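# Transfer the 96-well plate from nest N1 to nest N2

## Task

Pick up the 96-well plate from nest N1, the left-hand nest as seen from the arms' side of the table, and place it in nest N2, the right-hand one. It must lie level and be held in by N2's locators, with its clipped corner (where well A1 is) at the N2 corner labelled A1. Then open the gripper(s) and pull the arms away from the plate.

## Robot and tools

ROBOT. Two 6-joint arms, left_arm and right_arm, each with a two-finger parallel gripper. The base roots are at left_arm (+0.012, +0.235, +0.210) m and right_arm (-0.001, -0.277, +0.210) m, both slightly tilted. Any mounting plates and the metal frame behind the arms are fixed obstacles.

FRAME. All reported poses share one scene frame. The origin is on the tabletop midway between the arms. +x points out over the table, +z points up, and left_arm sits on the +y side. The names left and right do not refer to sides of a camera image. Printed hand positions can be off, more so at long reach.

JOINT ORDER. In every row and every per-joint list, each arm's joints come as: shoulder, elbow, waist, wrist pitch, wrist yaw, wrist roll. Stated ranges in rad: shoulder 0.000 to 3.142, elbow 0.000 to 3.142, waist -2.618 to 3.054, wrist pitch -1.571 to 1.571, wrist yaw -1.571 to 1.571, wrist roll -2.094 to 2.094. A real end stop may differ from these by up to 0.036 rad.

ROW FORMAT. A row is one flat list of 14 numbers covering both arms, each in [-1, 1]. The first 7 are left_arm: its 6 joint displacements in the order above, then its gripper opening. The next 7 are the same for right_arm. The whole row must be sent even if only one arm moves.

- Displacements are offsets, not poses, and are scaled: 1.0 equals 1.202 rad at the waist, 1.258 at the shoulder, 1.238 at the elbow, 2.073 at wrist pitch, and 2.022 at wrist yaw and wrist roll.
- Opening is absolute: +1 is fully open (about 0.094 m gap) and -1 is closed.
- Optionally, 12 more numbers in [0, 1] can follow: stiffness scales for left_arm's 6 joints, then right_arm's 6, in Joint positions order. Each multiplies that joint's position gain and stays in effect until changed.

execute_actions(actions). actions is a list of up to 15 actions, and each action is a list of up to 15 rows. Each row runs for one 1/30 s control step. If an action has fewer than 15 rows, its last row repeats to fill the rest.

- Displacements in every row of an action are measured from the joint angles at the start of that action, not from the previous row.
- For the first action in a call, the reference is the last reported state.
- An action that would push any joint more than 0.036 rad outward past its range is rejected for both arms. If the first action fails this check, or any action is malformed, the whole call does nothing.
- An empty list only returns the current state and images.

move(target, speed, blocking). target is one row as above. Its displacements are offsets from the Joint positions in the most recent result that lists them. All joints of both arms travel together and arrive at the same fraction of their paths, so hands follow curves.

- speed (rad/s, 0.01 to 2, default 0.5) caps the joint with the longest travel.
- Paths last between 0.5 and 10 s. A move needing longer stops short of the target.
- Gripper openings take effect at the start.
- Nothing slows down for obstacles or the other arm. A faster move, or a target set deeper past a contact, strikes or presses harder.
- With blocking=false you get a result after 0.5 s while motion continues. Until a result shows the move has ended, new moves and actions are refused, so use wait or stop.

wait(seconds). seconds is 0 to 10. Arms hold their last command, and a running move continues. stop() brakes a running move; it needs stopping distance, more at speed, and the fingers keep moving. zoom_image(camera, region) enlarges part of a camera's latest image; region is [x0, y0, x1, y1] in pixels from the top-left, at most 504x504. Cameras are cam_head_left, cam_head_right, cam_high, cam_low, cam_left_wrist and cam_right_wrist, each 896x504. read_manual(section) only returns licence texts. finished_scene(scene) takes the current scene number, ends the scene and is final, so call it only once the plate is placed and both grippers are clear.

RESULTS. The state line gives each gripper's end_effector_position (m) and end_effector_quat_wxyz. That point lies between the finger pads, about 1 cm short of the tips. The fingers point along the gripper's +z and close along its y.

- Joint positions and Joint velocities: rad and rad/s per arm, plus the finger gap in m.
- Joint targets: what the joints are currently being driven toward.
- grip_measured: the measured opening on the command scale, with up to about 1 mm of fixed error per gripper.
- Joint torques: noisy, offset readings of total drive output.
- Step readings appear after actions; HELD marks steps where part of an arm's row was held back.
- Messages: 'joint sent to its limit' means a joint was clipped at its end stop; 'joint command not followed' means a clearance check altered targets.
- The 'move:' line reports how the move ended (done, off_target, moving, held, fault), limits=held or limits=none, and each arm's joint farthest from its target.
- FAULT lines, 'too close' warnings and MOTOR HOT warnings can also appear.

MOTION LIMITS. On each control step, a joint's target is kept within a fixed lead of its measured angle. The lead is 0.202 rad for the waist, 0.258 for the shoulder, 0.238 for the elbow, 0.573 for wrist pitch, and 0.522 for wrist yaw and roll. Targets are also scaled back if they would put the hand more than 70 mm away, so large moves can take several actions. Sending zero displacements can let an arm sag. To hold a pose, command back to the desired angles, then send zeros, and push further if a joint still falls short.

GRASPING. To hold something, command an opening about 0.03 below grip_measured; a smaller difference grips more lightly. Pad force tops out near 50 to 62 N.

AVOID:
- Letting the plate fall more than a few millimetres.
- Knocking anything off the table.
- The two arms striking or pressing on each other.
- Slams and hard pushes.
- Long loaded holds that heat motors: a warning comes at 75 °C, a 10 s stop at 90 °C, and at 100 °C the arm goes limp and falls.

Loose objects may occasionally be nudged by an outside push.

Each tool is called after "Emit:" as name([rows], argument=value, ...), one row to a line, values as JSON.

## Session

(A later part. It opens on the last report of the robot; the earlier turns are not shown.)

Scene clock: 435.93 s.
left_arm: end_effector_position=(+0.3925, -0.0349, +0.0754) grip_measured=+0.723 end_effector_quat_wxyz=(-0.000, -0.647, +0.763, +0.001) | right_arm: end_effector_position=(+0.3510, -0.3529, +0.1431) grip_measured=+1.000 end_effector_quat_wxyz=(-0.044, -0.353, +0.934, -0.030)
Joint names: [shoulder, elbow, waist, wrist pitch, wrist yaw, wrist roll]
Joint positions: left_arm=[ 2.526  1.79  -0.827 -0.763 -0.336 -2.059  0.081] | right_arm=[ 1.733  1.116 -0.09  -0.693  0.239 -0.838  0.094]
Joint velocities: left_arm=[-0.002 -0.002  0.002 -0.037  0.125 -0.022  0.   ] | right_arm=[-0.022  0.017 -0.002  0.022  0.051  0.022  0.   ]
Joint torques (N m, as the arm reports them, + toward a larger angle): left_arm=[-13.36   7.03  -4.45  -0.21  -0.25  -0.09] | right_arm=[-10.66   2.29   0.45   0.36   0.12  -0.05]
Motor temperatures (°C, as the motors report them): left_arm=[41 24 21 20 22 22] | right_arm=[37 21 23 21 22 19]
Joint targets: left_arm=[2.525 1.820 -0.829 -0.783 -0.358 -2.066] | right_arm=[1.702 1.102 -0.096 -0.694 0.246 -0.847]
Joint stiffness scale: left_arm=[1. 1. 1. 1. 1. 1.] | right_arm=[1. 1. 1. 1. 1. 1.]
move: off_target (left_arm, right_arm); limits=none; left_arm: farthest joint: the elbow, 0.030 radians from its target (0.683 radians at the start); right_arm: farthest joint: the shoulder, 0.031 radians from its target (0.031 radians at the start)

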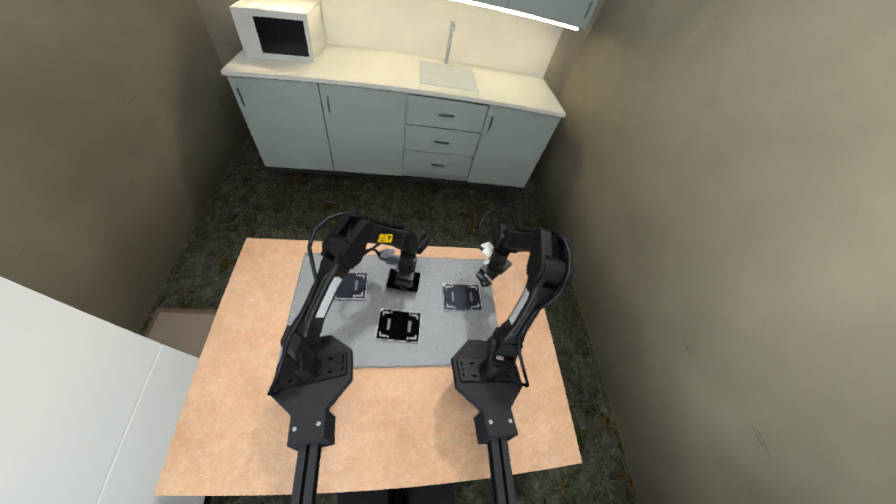

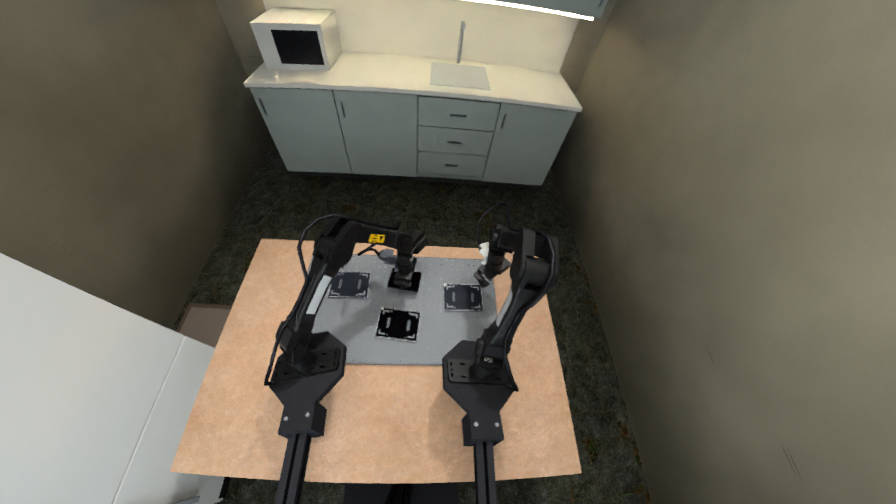

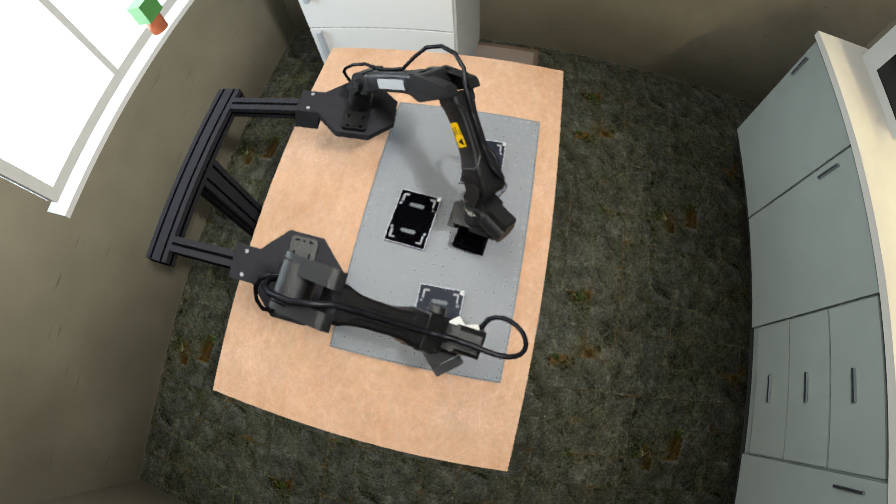

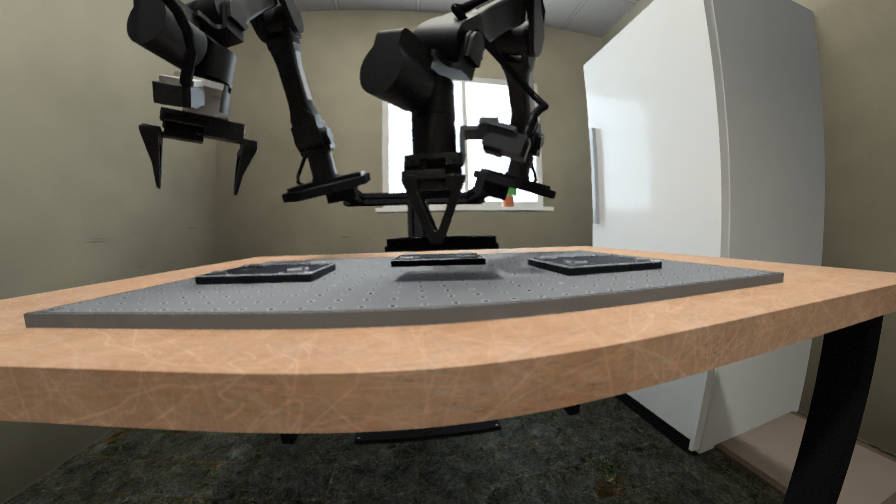

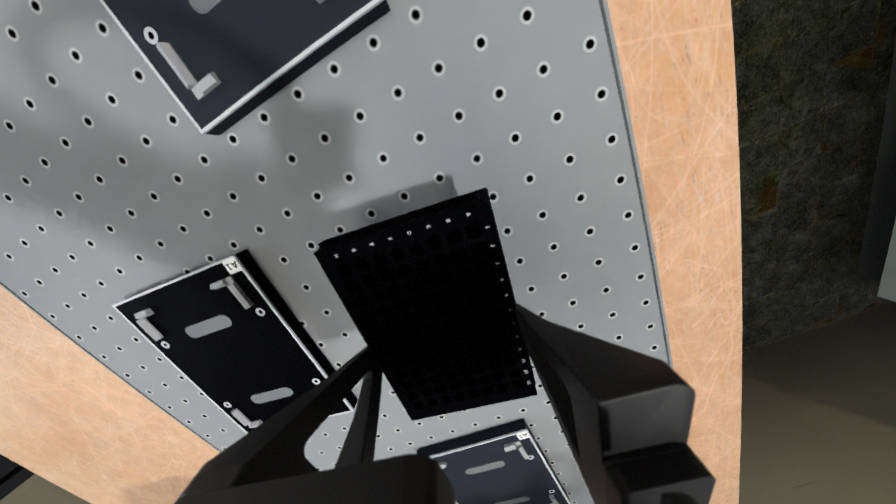

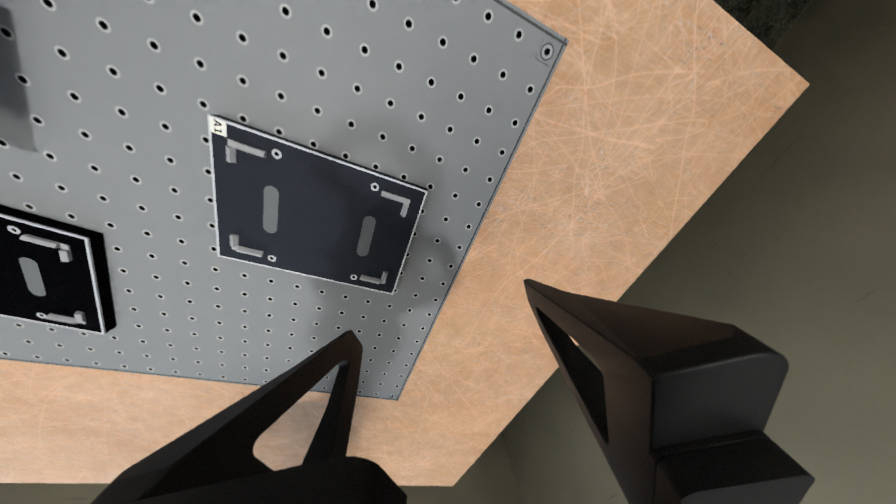

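Emit:
move(target=[0.0415,0.0242,0.0216,0.0338,-0.009,0.012,0.69, -0.0246,-0.0113,-0.005,-0.0005,0.0035,-0.004,1], speed=0.15)

Scene clock: 454.30 s.
left_arm: end_effector_position=(+0.3952, -0.0314, +0.0493) grip_measured=+0.723 end_effector_quat_wxyz=(+0.001, -0.651, +0.759, +0.001) | right_arm: end_effector_position=(+0.3510, -0.3530, +0.1431) grip_measured=+1.000 end_effector_quat_wxyz=(-0.044, -0.353, +0.934, -0.030)
Joint names: [shoulder, elbow, waist, wrist pitch, wrist yaw, wrist roll]
Joint positions: left_arm=[ 2.58   1.79  -0.8   -0.7   -0.336 -2.041  0.081] | right_arm=[ 1.733  1.116 -0.09  -0.693  0.239 -0.839  0.094]
Joint velocities: left_arm=[-0.007  0.022 -0.007 -0.037 -0.007 -0.007 -0.   ] | right_arm=[ 0.017 -0.007 -0.012 -0.007  0.051 -0.051  0.   ]
Joint torques (N m, as the arm reports them, + toward a larger angle): left_arm=[-13.49   6.91  -4.34   0.05  -0.21   0.03] | right_arm=[-10.63   2.31   0.5    0.36   0.13  -0.05]
Motor temperatures (°C, as the motors report them): left_arm=[43 25 22 20 23 22] | right_arm=[37 21 23 21 22 19]
Joint targets: left_arm=[2.579 1.820 -0.801 -0.693 -0.354 -2.035] | right_arm=[1.702 1.102 -0.096 -0.694 0.246 -0.846]
Joint stiffness scale: left_arm=[1. 1. 1. 1. 1. 1.] | right_arm=[1. 1. 1. 1. 1. 1.]
move: off_target (left_arm, right_arm); limits=none; left_arm: farthest joint: the elbow, 0.029 radians from its target (0.029 radians at the start); right_arm: farthest joint: the shoulder, 0.031 radians from its target (0.031 radians at the start)

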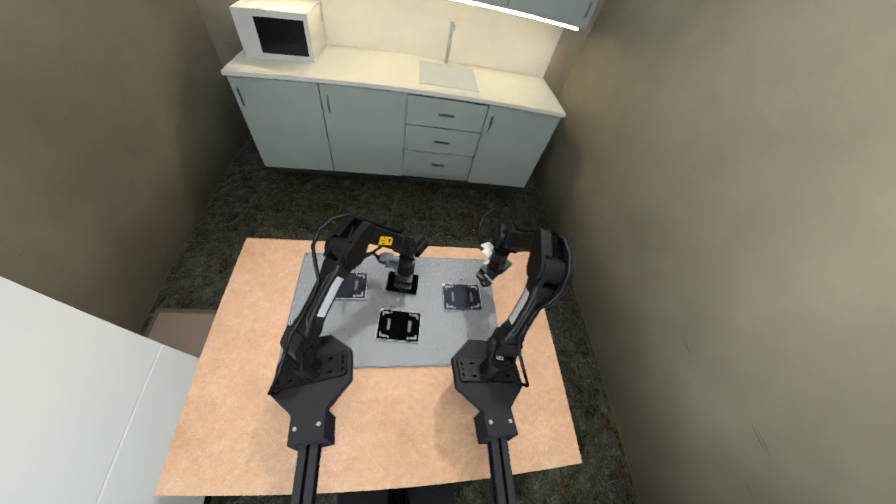

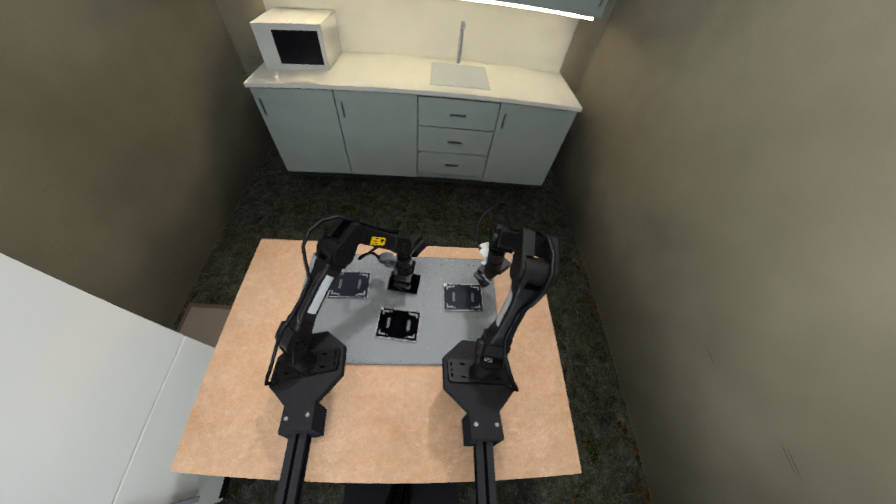

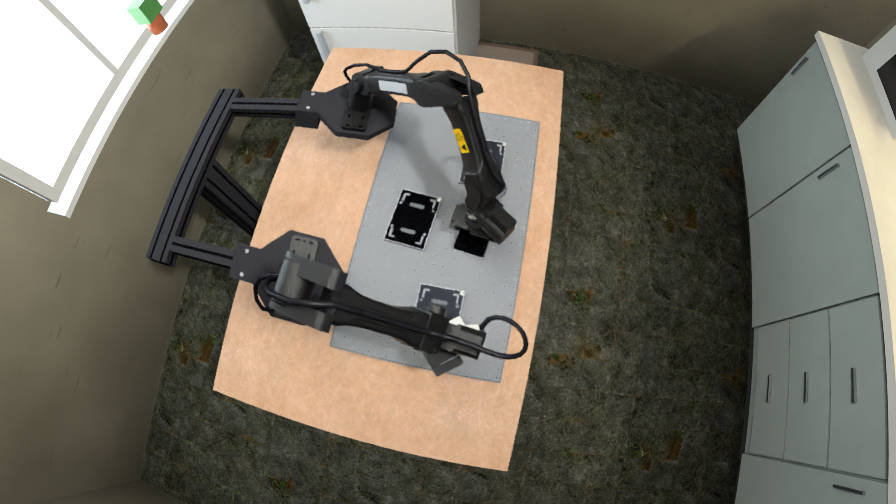

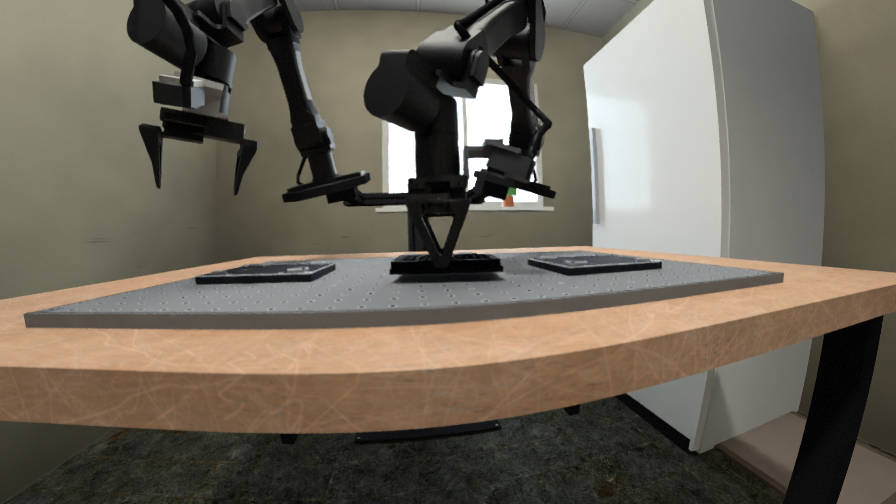

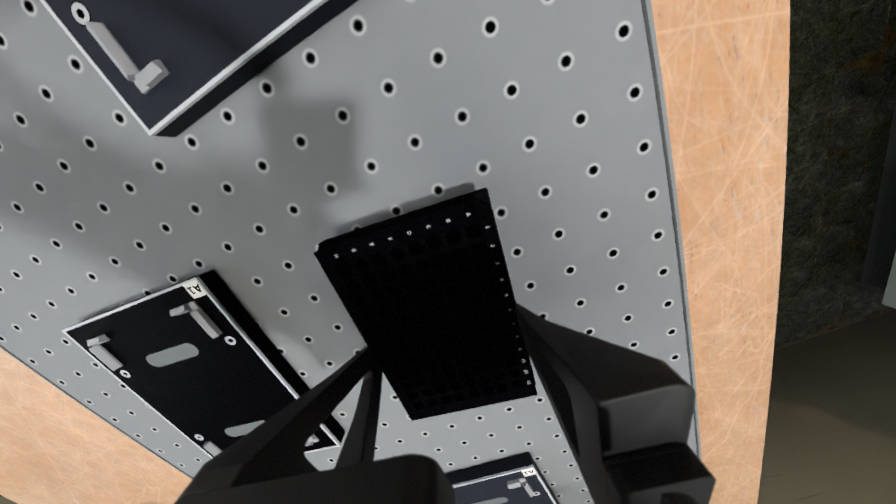

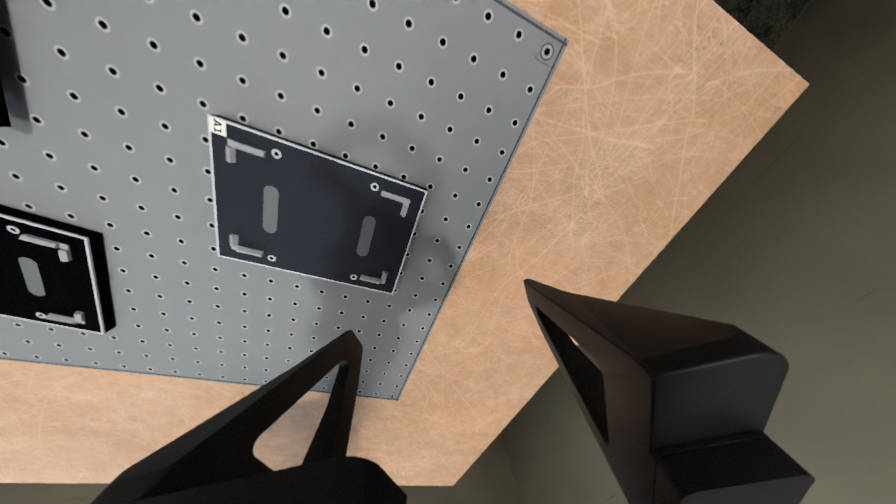

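Emit:
zoom_image(camera="cam_low", region=[370, 215, 530, 295])

Region (370, 215, 530, 295) of cam_low's 896x504 image, scaled by 3.150, with more detail than that image has.

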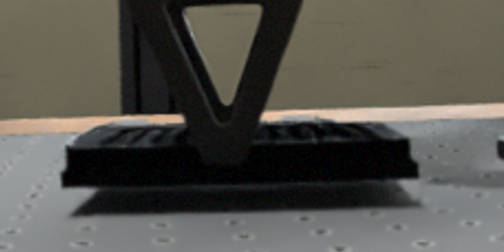

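Emit:
move(target=[0.0127,0.0242,0.006,0.0125,-0.009,0.006,0.69, -0.0246,-0.0113,-0.005,-0.0005,0.0035,-0.004,1], speed=0.06)

Emit:
zoom_image(camera="cam_low", region=[370, 215, 530, 295])

Scene clock: 466.20 s.
left_arm: end_effector_position=(+0.3948, -0.0335, +0.0437) grip_measured=+0.723 end_effector_quat_wxyz=(+0.002, -0.649, +0.761, -0.002) | right_arm: end_effector_position=(+0.3510, -0.3531, +0.1431) grip_measured=+1.000 end_effector_quat_wxyz=(-0.044, -0.353, +0.934, -0.030)
Joint names: [shoulder, elbow, waist, wrist pitch, wrist yaw, wrist roll]
Joint positions: left_arm=[ 2.593  1.79  -0.8   -0.681 -0.336 -2.035  0.081] | right_arm=[ 1.733  1.116 -0.09  -0.693  0.24  -0.839  0.094]
Joint velocities: left_arm=[ 0.007 -0.017 -0.002 -0.022 -0.022 -0.066 -0.   ] | right_arm=[-0.027  0.002 -0.017  0.022  0.022 -0.022  0.   ]
Joint torques (N m, as the arm reports them, + toward a larger angle): left_arm=[-13.21   6.86  -3.7    0.06  -0.22   0.01] | right_arm=[-10.63   2.28   0.46   0.35   0.13  -0.05]
Motor temperatures (°C, as the motors report them): left_arm=[43 26 22 20 23 22] | right_arm=[37 21 23 21 22 19]
Joint targets: left_arm=[2.595 1.820 -0.793 -0.674 -0.354 -2.029] | right_arm=[1.702 1.102 -0.096 -0.694 0.246 -0.847]
Joint stiffness scale: left_arm=[1. 1. 1. 1. 1. 1.] | right_arm=[1. 1. 1. 1. 1. 1.]
move: off_target (left_arm, right_arm); limits=none; left_arm: farthest joint: the elbow, 0.029 radians from its target (0.029 radians at the start); right_arm: farthest joint: the shoulder, 0.031 radians from its target (0.031 radians at the start)

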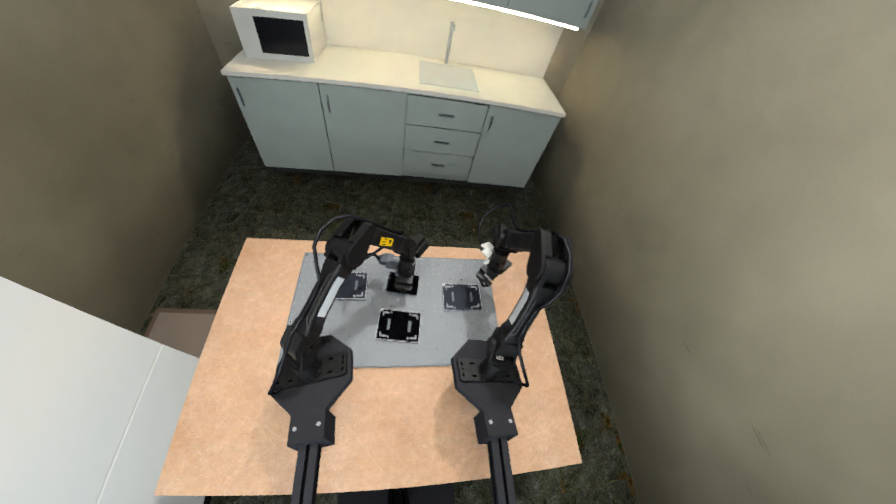

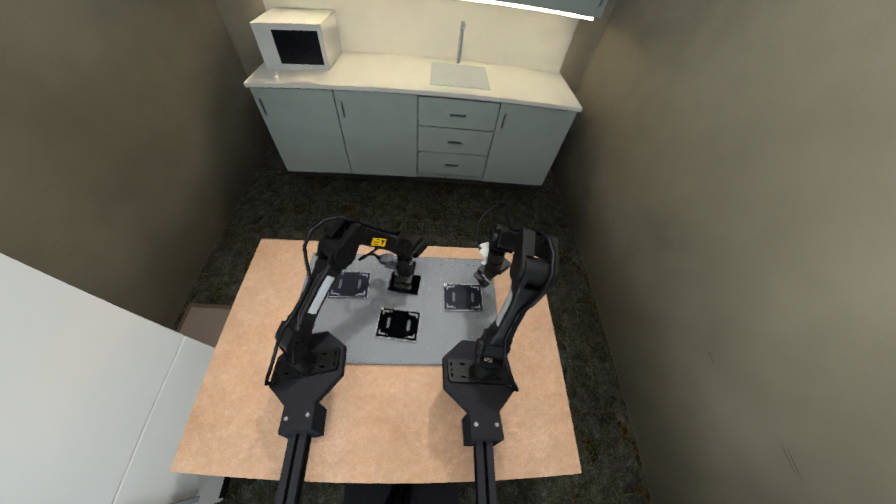

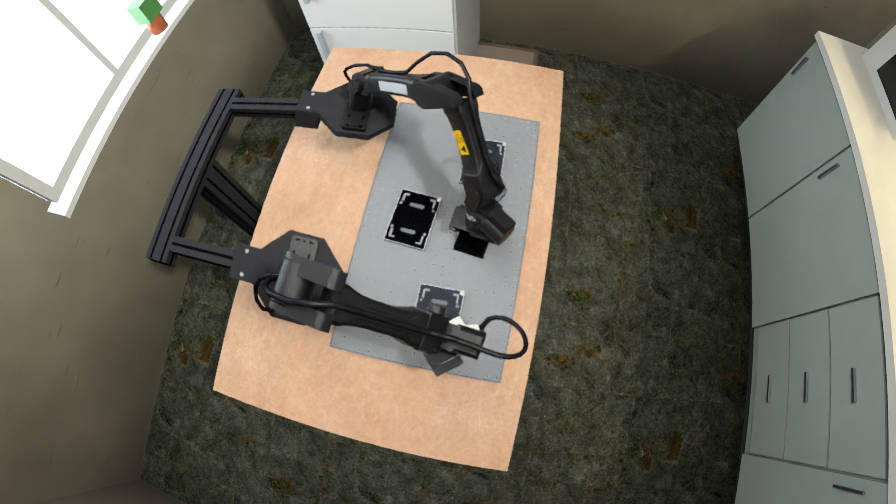

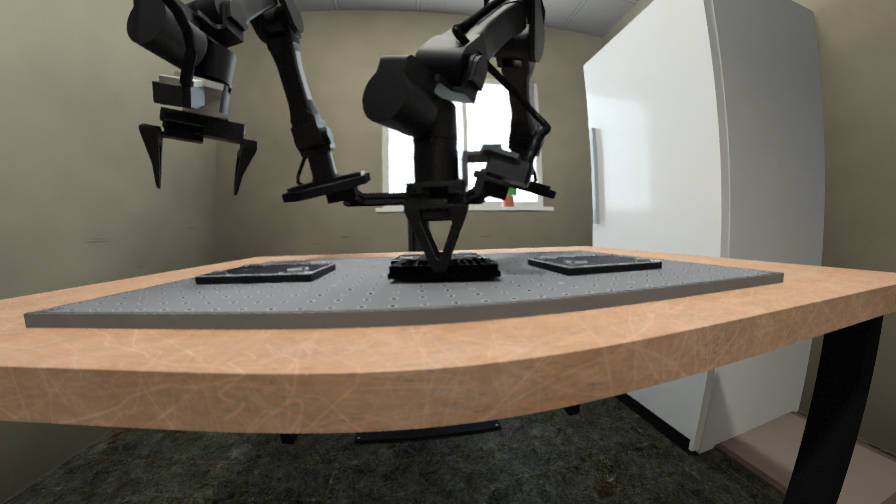

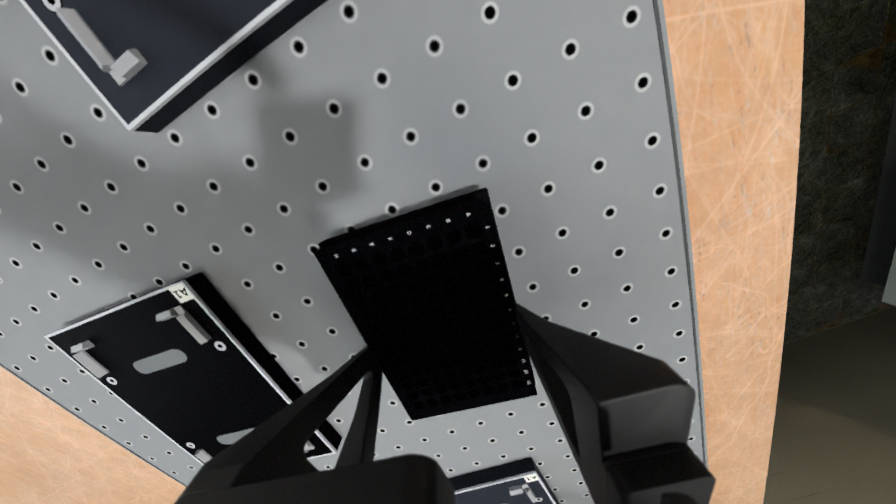

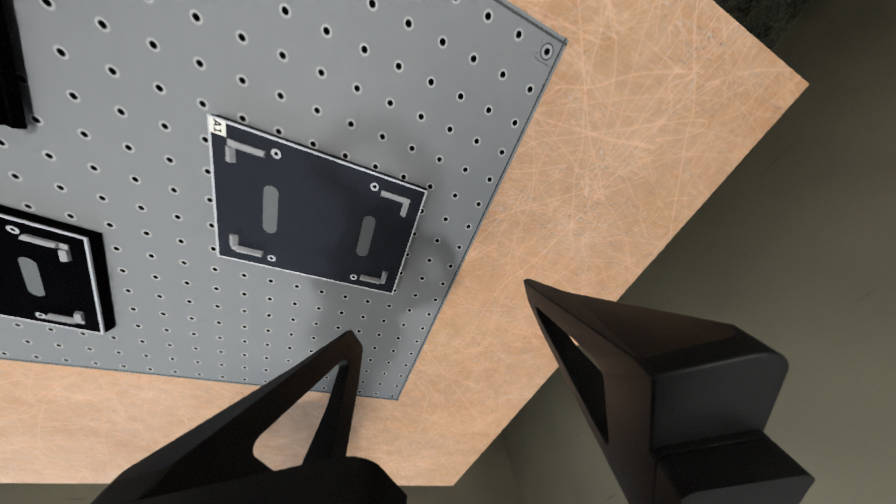

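Region (370, 215, 530, 295) of cam_low's 896x504 image, scaled by 3.150, with more detail than that image has.

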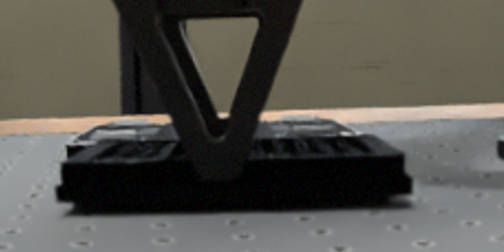

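Emit:
execute_actions([
  [[0.003,0.0242,0.006,0.004,-0.009,0.003,0.69, -0.0246,-0.0113,-0.005,-0.0005,0.0035,-0.004,1],[0.0045,0.0242,0.006,0.005,-0.009,0.003,0.69, -0.0246,-0.0113,-0.005,-0.0005,0.0035,-0.004,1],[0.006,0.0242,0.006,0.006,-0.009,0.003,0.69, -0.0246,-0.0113,-0.005,-0.0005,0.0035,-0.004,1],[0.0072,0.0242,0.006,0.0068,-0.009,0.003,0.69, -0.0246,-0.0113,-0.005,-0.0005,0.0035,-0.004,1],[0.0072,0.0242,0.006,0.0068,-0.009,0.003,0.69, -0.0246,-0.0113,-0.005,-0.0005,0.0035,-0.004,1],[0.0072,0.0242,0.006,0.0068,-0.009,0.003,0.69, -0.0246,-0.0113,-0.005,-0.0005,0.0035,-0.004,1],[0.0072,0.0242,0.006,0.0068,-0.009,0.003,0.69, -0.0246,-0.0113,-0.005,-0.0005,0.0035,-0.004,1],[0.0072,0.0242,0.006,0.0068,-0.009,0.003,0.69, -0.0246,-0.0113,-0.005,-0.0005,0.0035,-0.004,1],[0.0072,0.0242,0.006,0.0068,-0.009,0.003,0.76, -0.0246,-0.0113,-0.005,-0.0005,0.0035,-0.004,1],[0.0072,0.0242,0.006,0.0068,-0.009,0.003,0.84, -0.0246,-0.0113,-0.005,-0.0005,0.0035,-0.004,1],[0.0072,0.0242,0.006,0.0068,-0.009,0.003,0.92, -0.0246,-0.0113,-0.005,-0.0005,0.0035,-0.004,1],[0.0072,0.0242,0.006,0.0068,-0.009,0.003,1, -0.0246,-0.0113,-0.005,-0.0005,0.0035,-0.004,1]],
])

Emit:
zoom_image(camera="cam_low", region=[370, 215, 530, 295])

Scene clock: 479.80 s.
left_arm: end_effector_position=(+0.3962, -0.0345, +0.0438) grip_measured=+1.000 end_effector_quat_wxyz=(+0.003, -0.650, +0.760, -0.005) | right_arm: end_effector_position=(+0.3510, -0.3531, +0.1431) grip_measured=+1.000 end_effector_quat_wxyz=(-0.044, -0.353, +0.934, -0.031)
Joint names: [shoulder, elbow, waist, wrist pitch, wrist yaw, wrist roll]
Joint positions: left_arm=[ 2.593  1.79  -0.8   -0.673 -0.336 -2.034  0.094] | right_arm=[ 1.733  1.116 -0.09  -0.693  0.24  -0.839  0.094]
Joint velocities: left_arm=[-0.007  0.007 -0.007  0.051 -0.051  0.037  0.   ] | right_arm=[ 0.002 -0.002  0.012  0.007 -0.051 -0.022  0.   ]
Joint torques (N m, as the arm reports them, + toward a larger angle): left_arm=[-12.69   6.93  -3.72   0.08  -0.21   0.01] | right_arm=[-10.67   2.31   0.47   0.36   0.12  -0.05]
Motor temperatures (°C, as the motors report them): left_arm=[44 26 22 20 23 22] | right_arm=[37 21 23 21 22 19]
Joint targets: left_arm=[2.602 1.820 -0.793 -0.666 -0.354 -2.029] | right_arm=[1.702 1.102 -0.096 -0.694 0.247 -0.847]
Joint stiffness scale: left_arm=[1. 1. 1. 1. 1. 1.] | right_arm=[1. 1. 1. 1. 1. 1.]
Step readings (joint positions):
0: left_arm=[2.593 1.790 -0.800 -0.680 -0.336 -2.034] | right_arm=[1.733 1.116 -0.090 -0.693 0.240 -0.839]
1: left_arm=[2.593 1.790 -0.800 -0.680 -0.336 -2.034] | right_arm=[1.733 1.116 -0.090 -0.693 0.240 -0.839]
2: left_arm=[2.593 1.790 -0.800 -0.679 -0.336 -2.034] | right_arm=[1.733 1.116 -0.090 -0.693 0.240 -0.838]
4: left_arm=[2.593 1.790 -0.800 -0.678 -0.336 -2.034] | right_arm=[1.733 1.116 -0.090 -0.693 0.240 -0.839]
8: left_arm=[2.593 1.790 -0.800 -0.675 -0.336 -2.034] | right_arm=[1.733 1.116 -0.090 -0.693 0.240 -0.838]
15: Joint positions above

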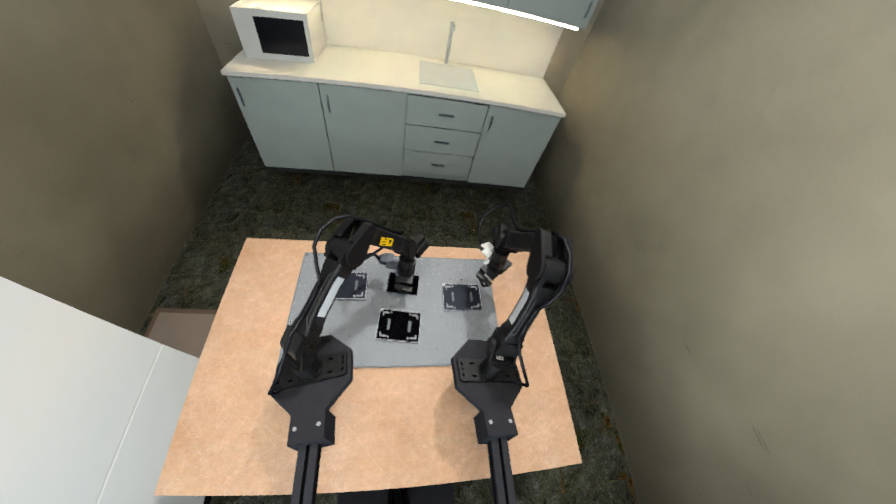

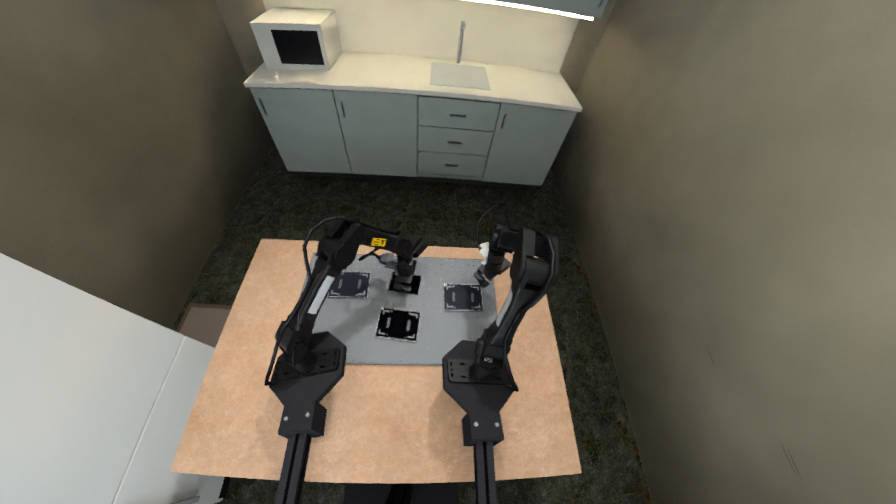

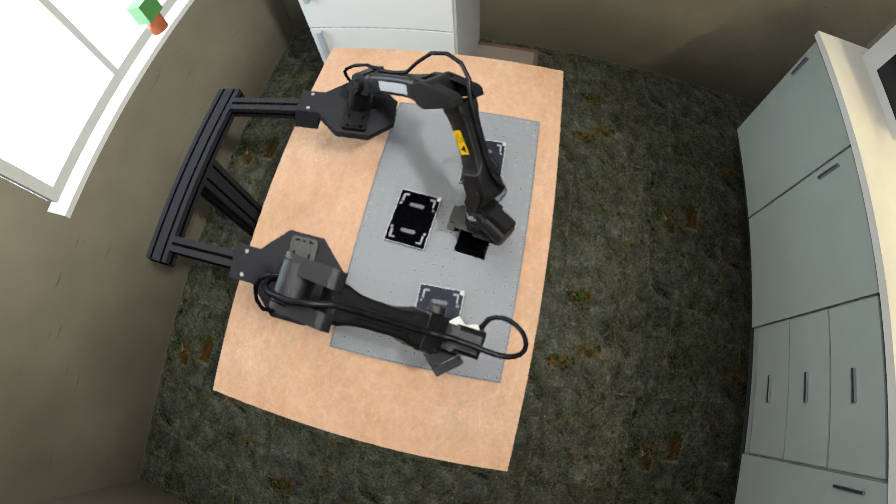

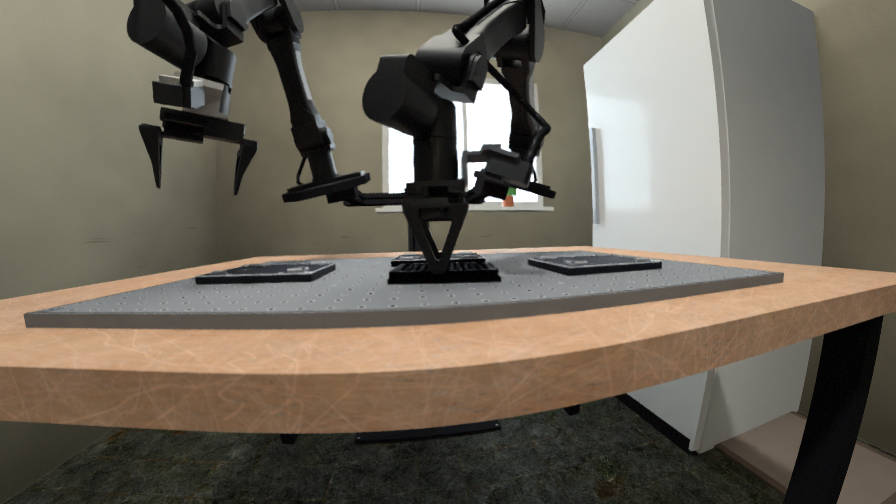

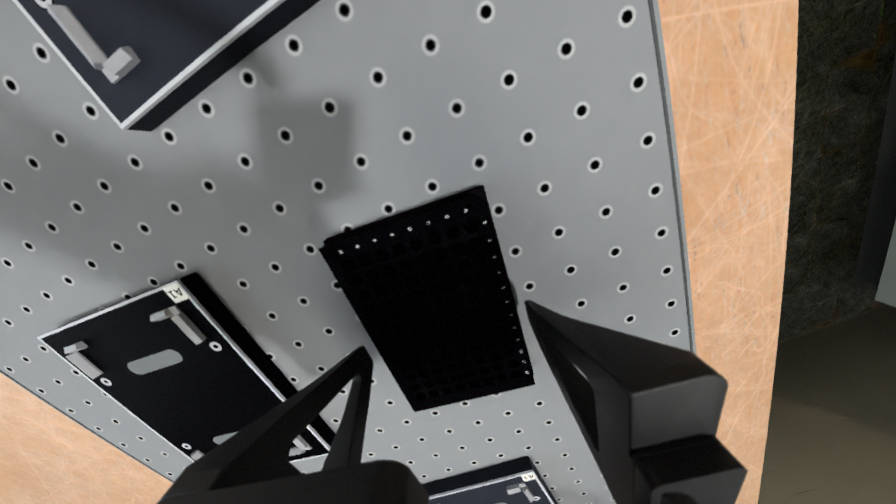

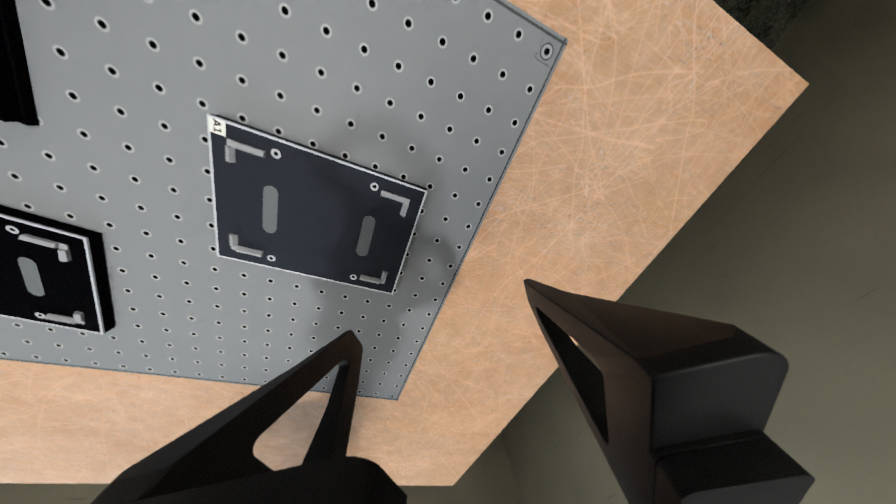

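Region (370, 215, 530, 295) of cam_low's 896x504 image, scaled by 3.150, with more detail than that image has.

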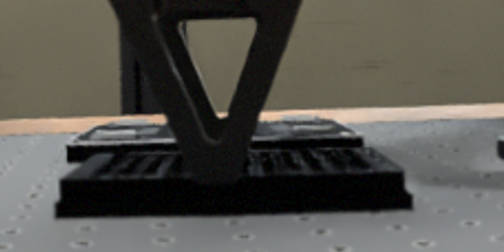

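Emit:
execute_actions(actions=[])

Scene clock: 509.23 s.
left_arm: end_effector_position=(+0.3962, -0.0345, +0.0438) grip_measured=+1.000 end_effector_quat_wxyz=(+0.003, -0.650, +0.760, -0.005) | right_arm: end_effector_position=(+0.3510, -0.3531, +0.1431) grip_measured=+1.000 end_effector_quat_wxyz=(-0.044, -0.353, +0.934, -0.031)
Joint names: [shoulder, elbow, waist, wrist pitch, wrist yaw, wrist roll]
Joint positions: left_arm=[ 2.593  1.79  -0.8   -0.673 -0.336 -2.034  0.094] | right_arm=[ 1.733  1.116 -0.09  -0.693  0.24  -0.839  0.094]
Joint velocities: left_arm=[ 0.002 -0.007  0.007 -0.022 -0.022  0.007  0.   ] | right_arm=[ 0.012  0.022 -0.002  0.007 -0.095  0.051  0.   ]
Joint torques (N m, as the arm reports them, + toward a larger angle): left_arm=[-12.7    6.9   -3.71   0.07  -0.22   0.01] | right_arm=[-10.65   2.29   0.46   0.36   0.12  -0.06]
Motor temperatures (°C, as the motors report them): left_arm=[43 27 22 20 23 22] | right_arm=[38 21 23 21 22 19]
Joint targets: left_arm=[2.602 1.820 -0.793 -0.666 -0.354 -2.029] | right_arm=[1.702 1.102 -0.096 -0.694 0.247 -0.847]
Joint stiffness scale: left_arm=[1. 1. 1. 1. 1. 1.] | right_arm=[1. 1. 1. 1. 1. 1.]

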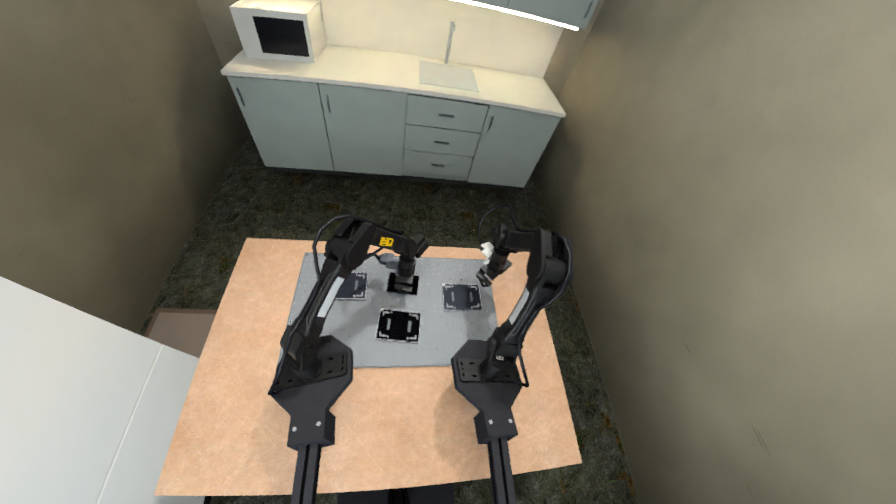

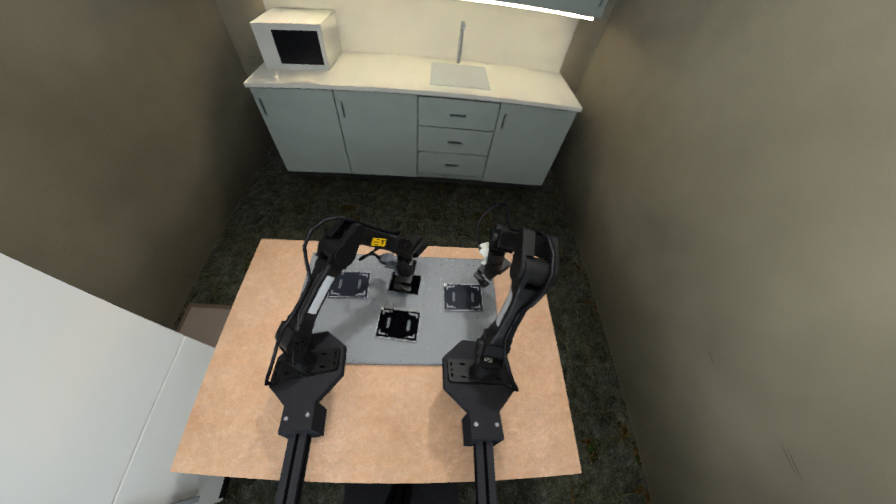

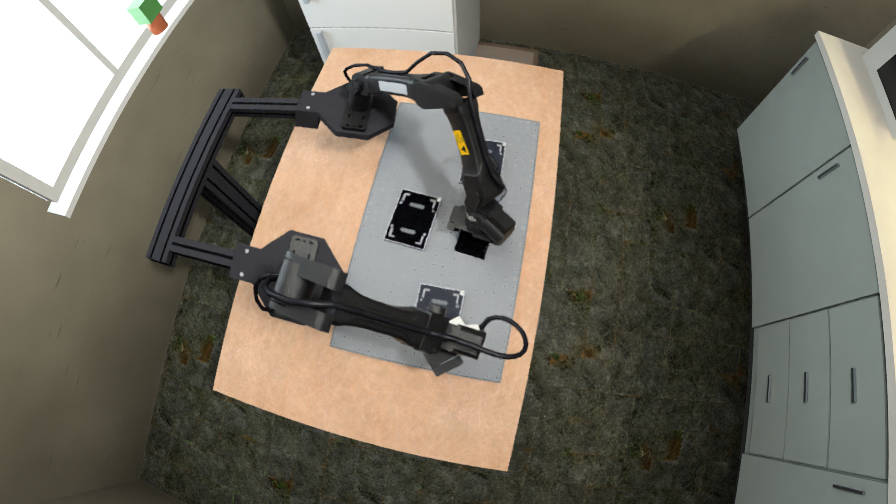

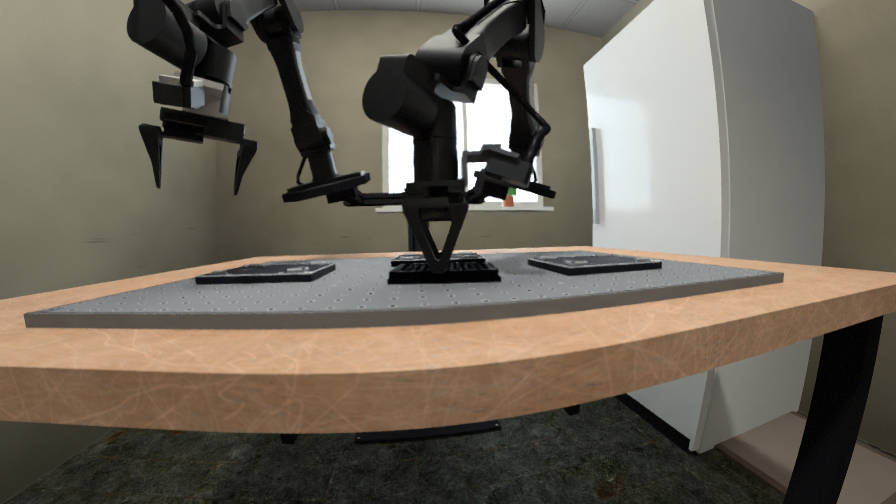

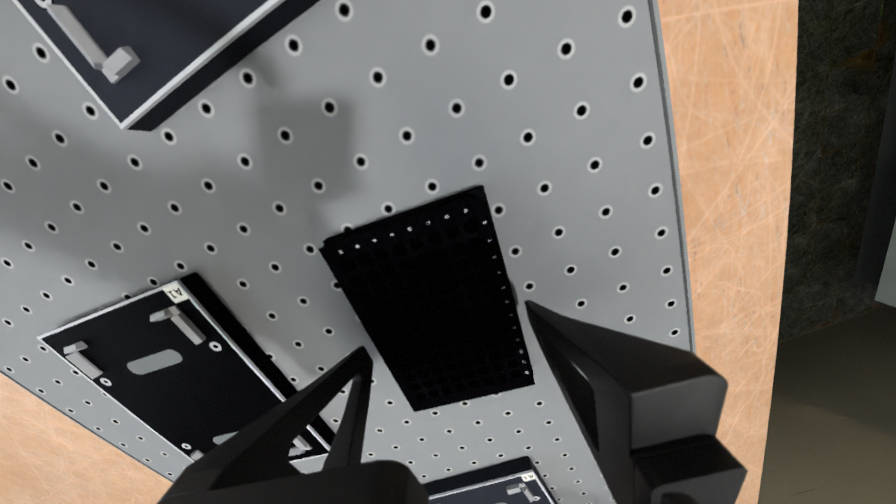

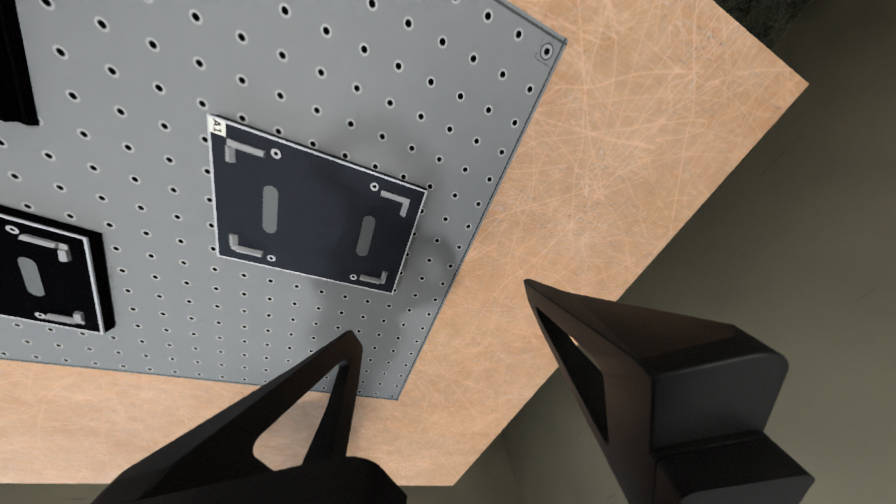

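Emit:
zoom_image(camera="cam_left_wrist", region=[300, 160, 560, 320])

Region (300, 160, 560, 320) of cam_left_wrist's 896x504 image, scaled by 1.938, with more detail than that image has; it fills the top 310 rows of this view, and the rest is white.

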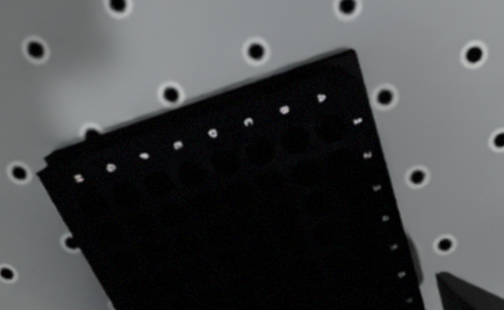

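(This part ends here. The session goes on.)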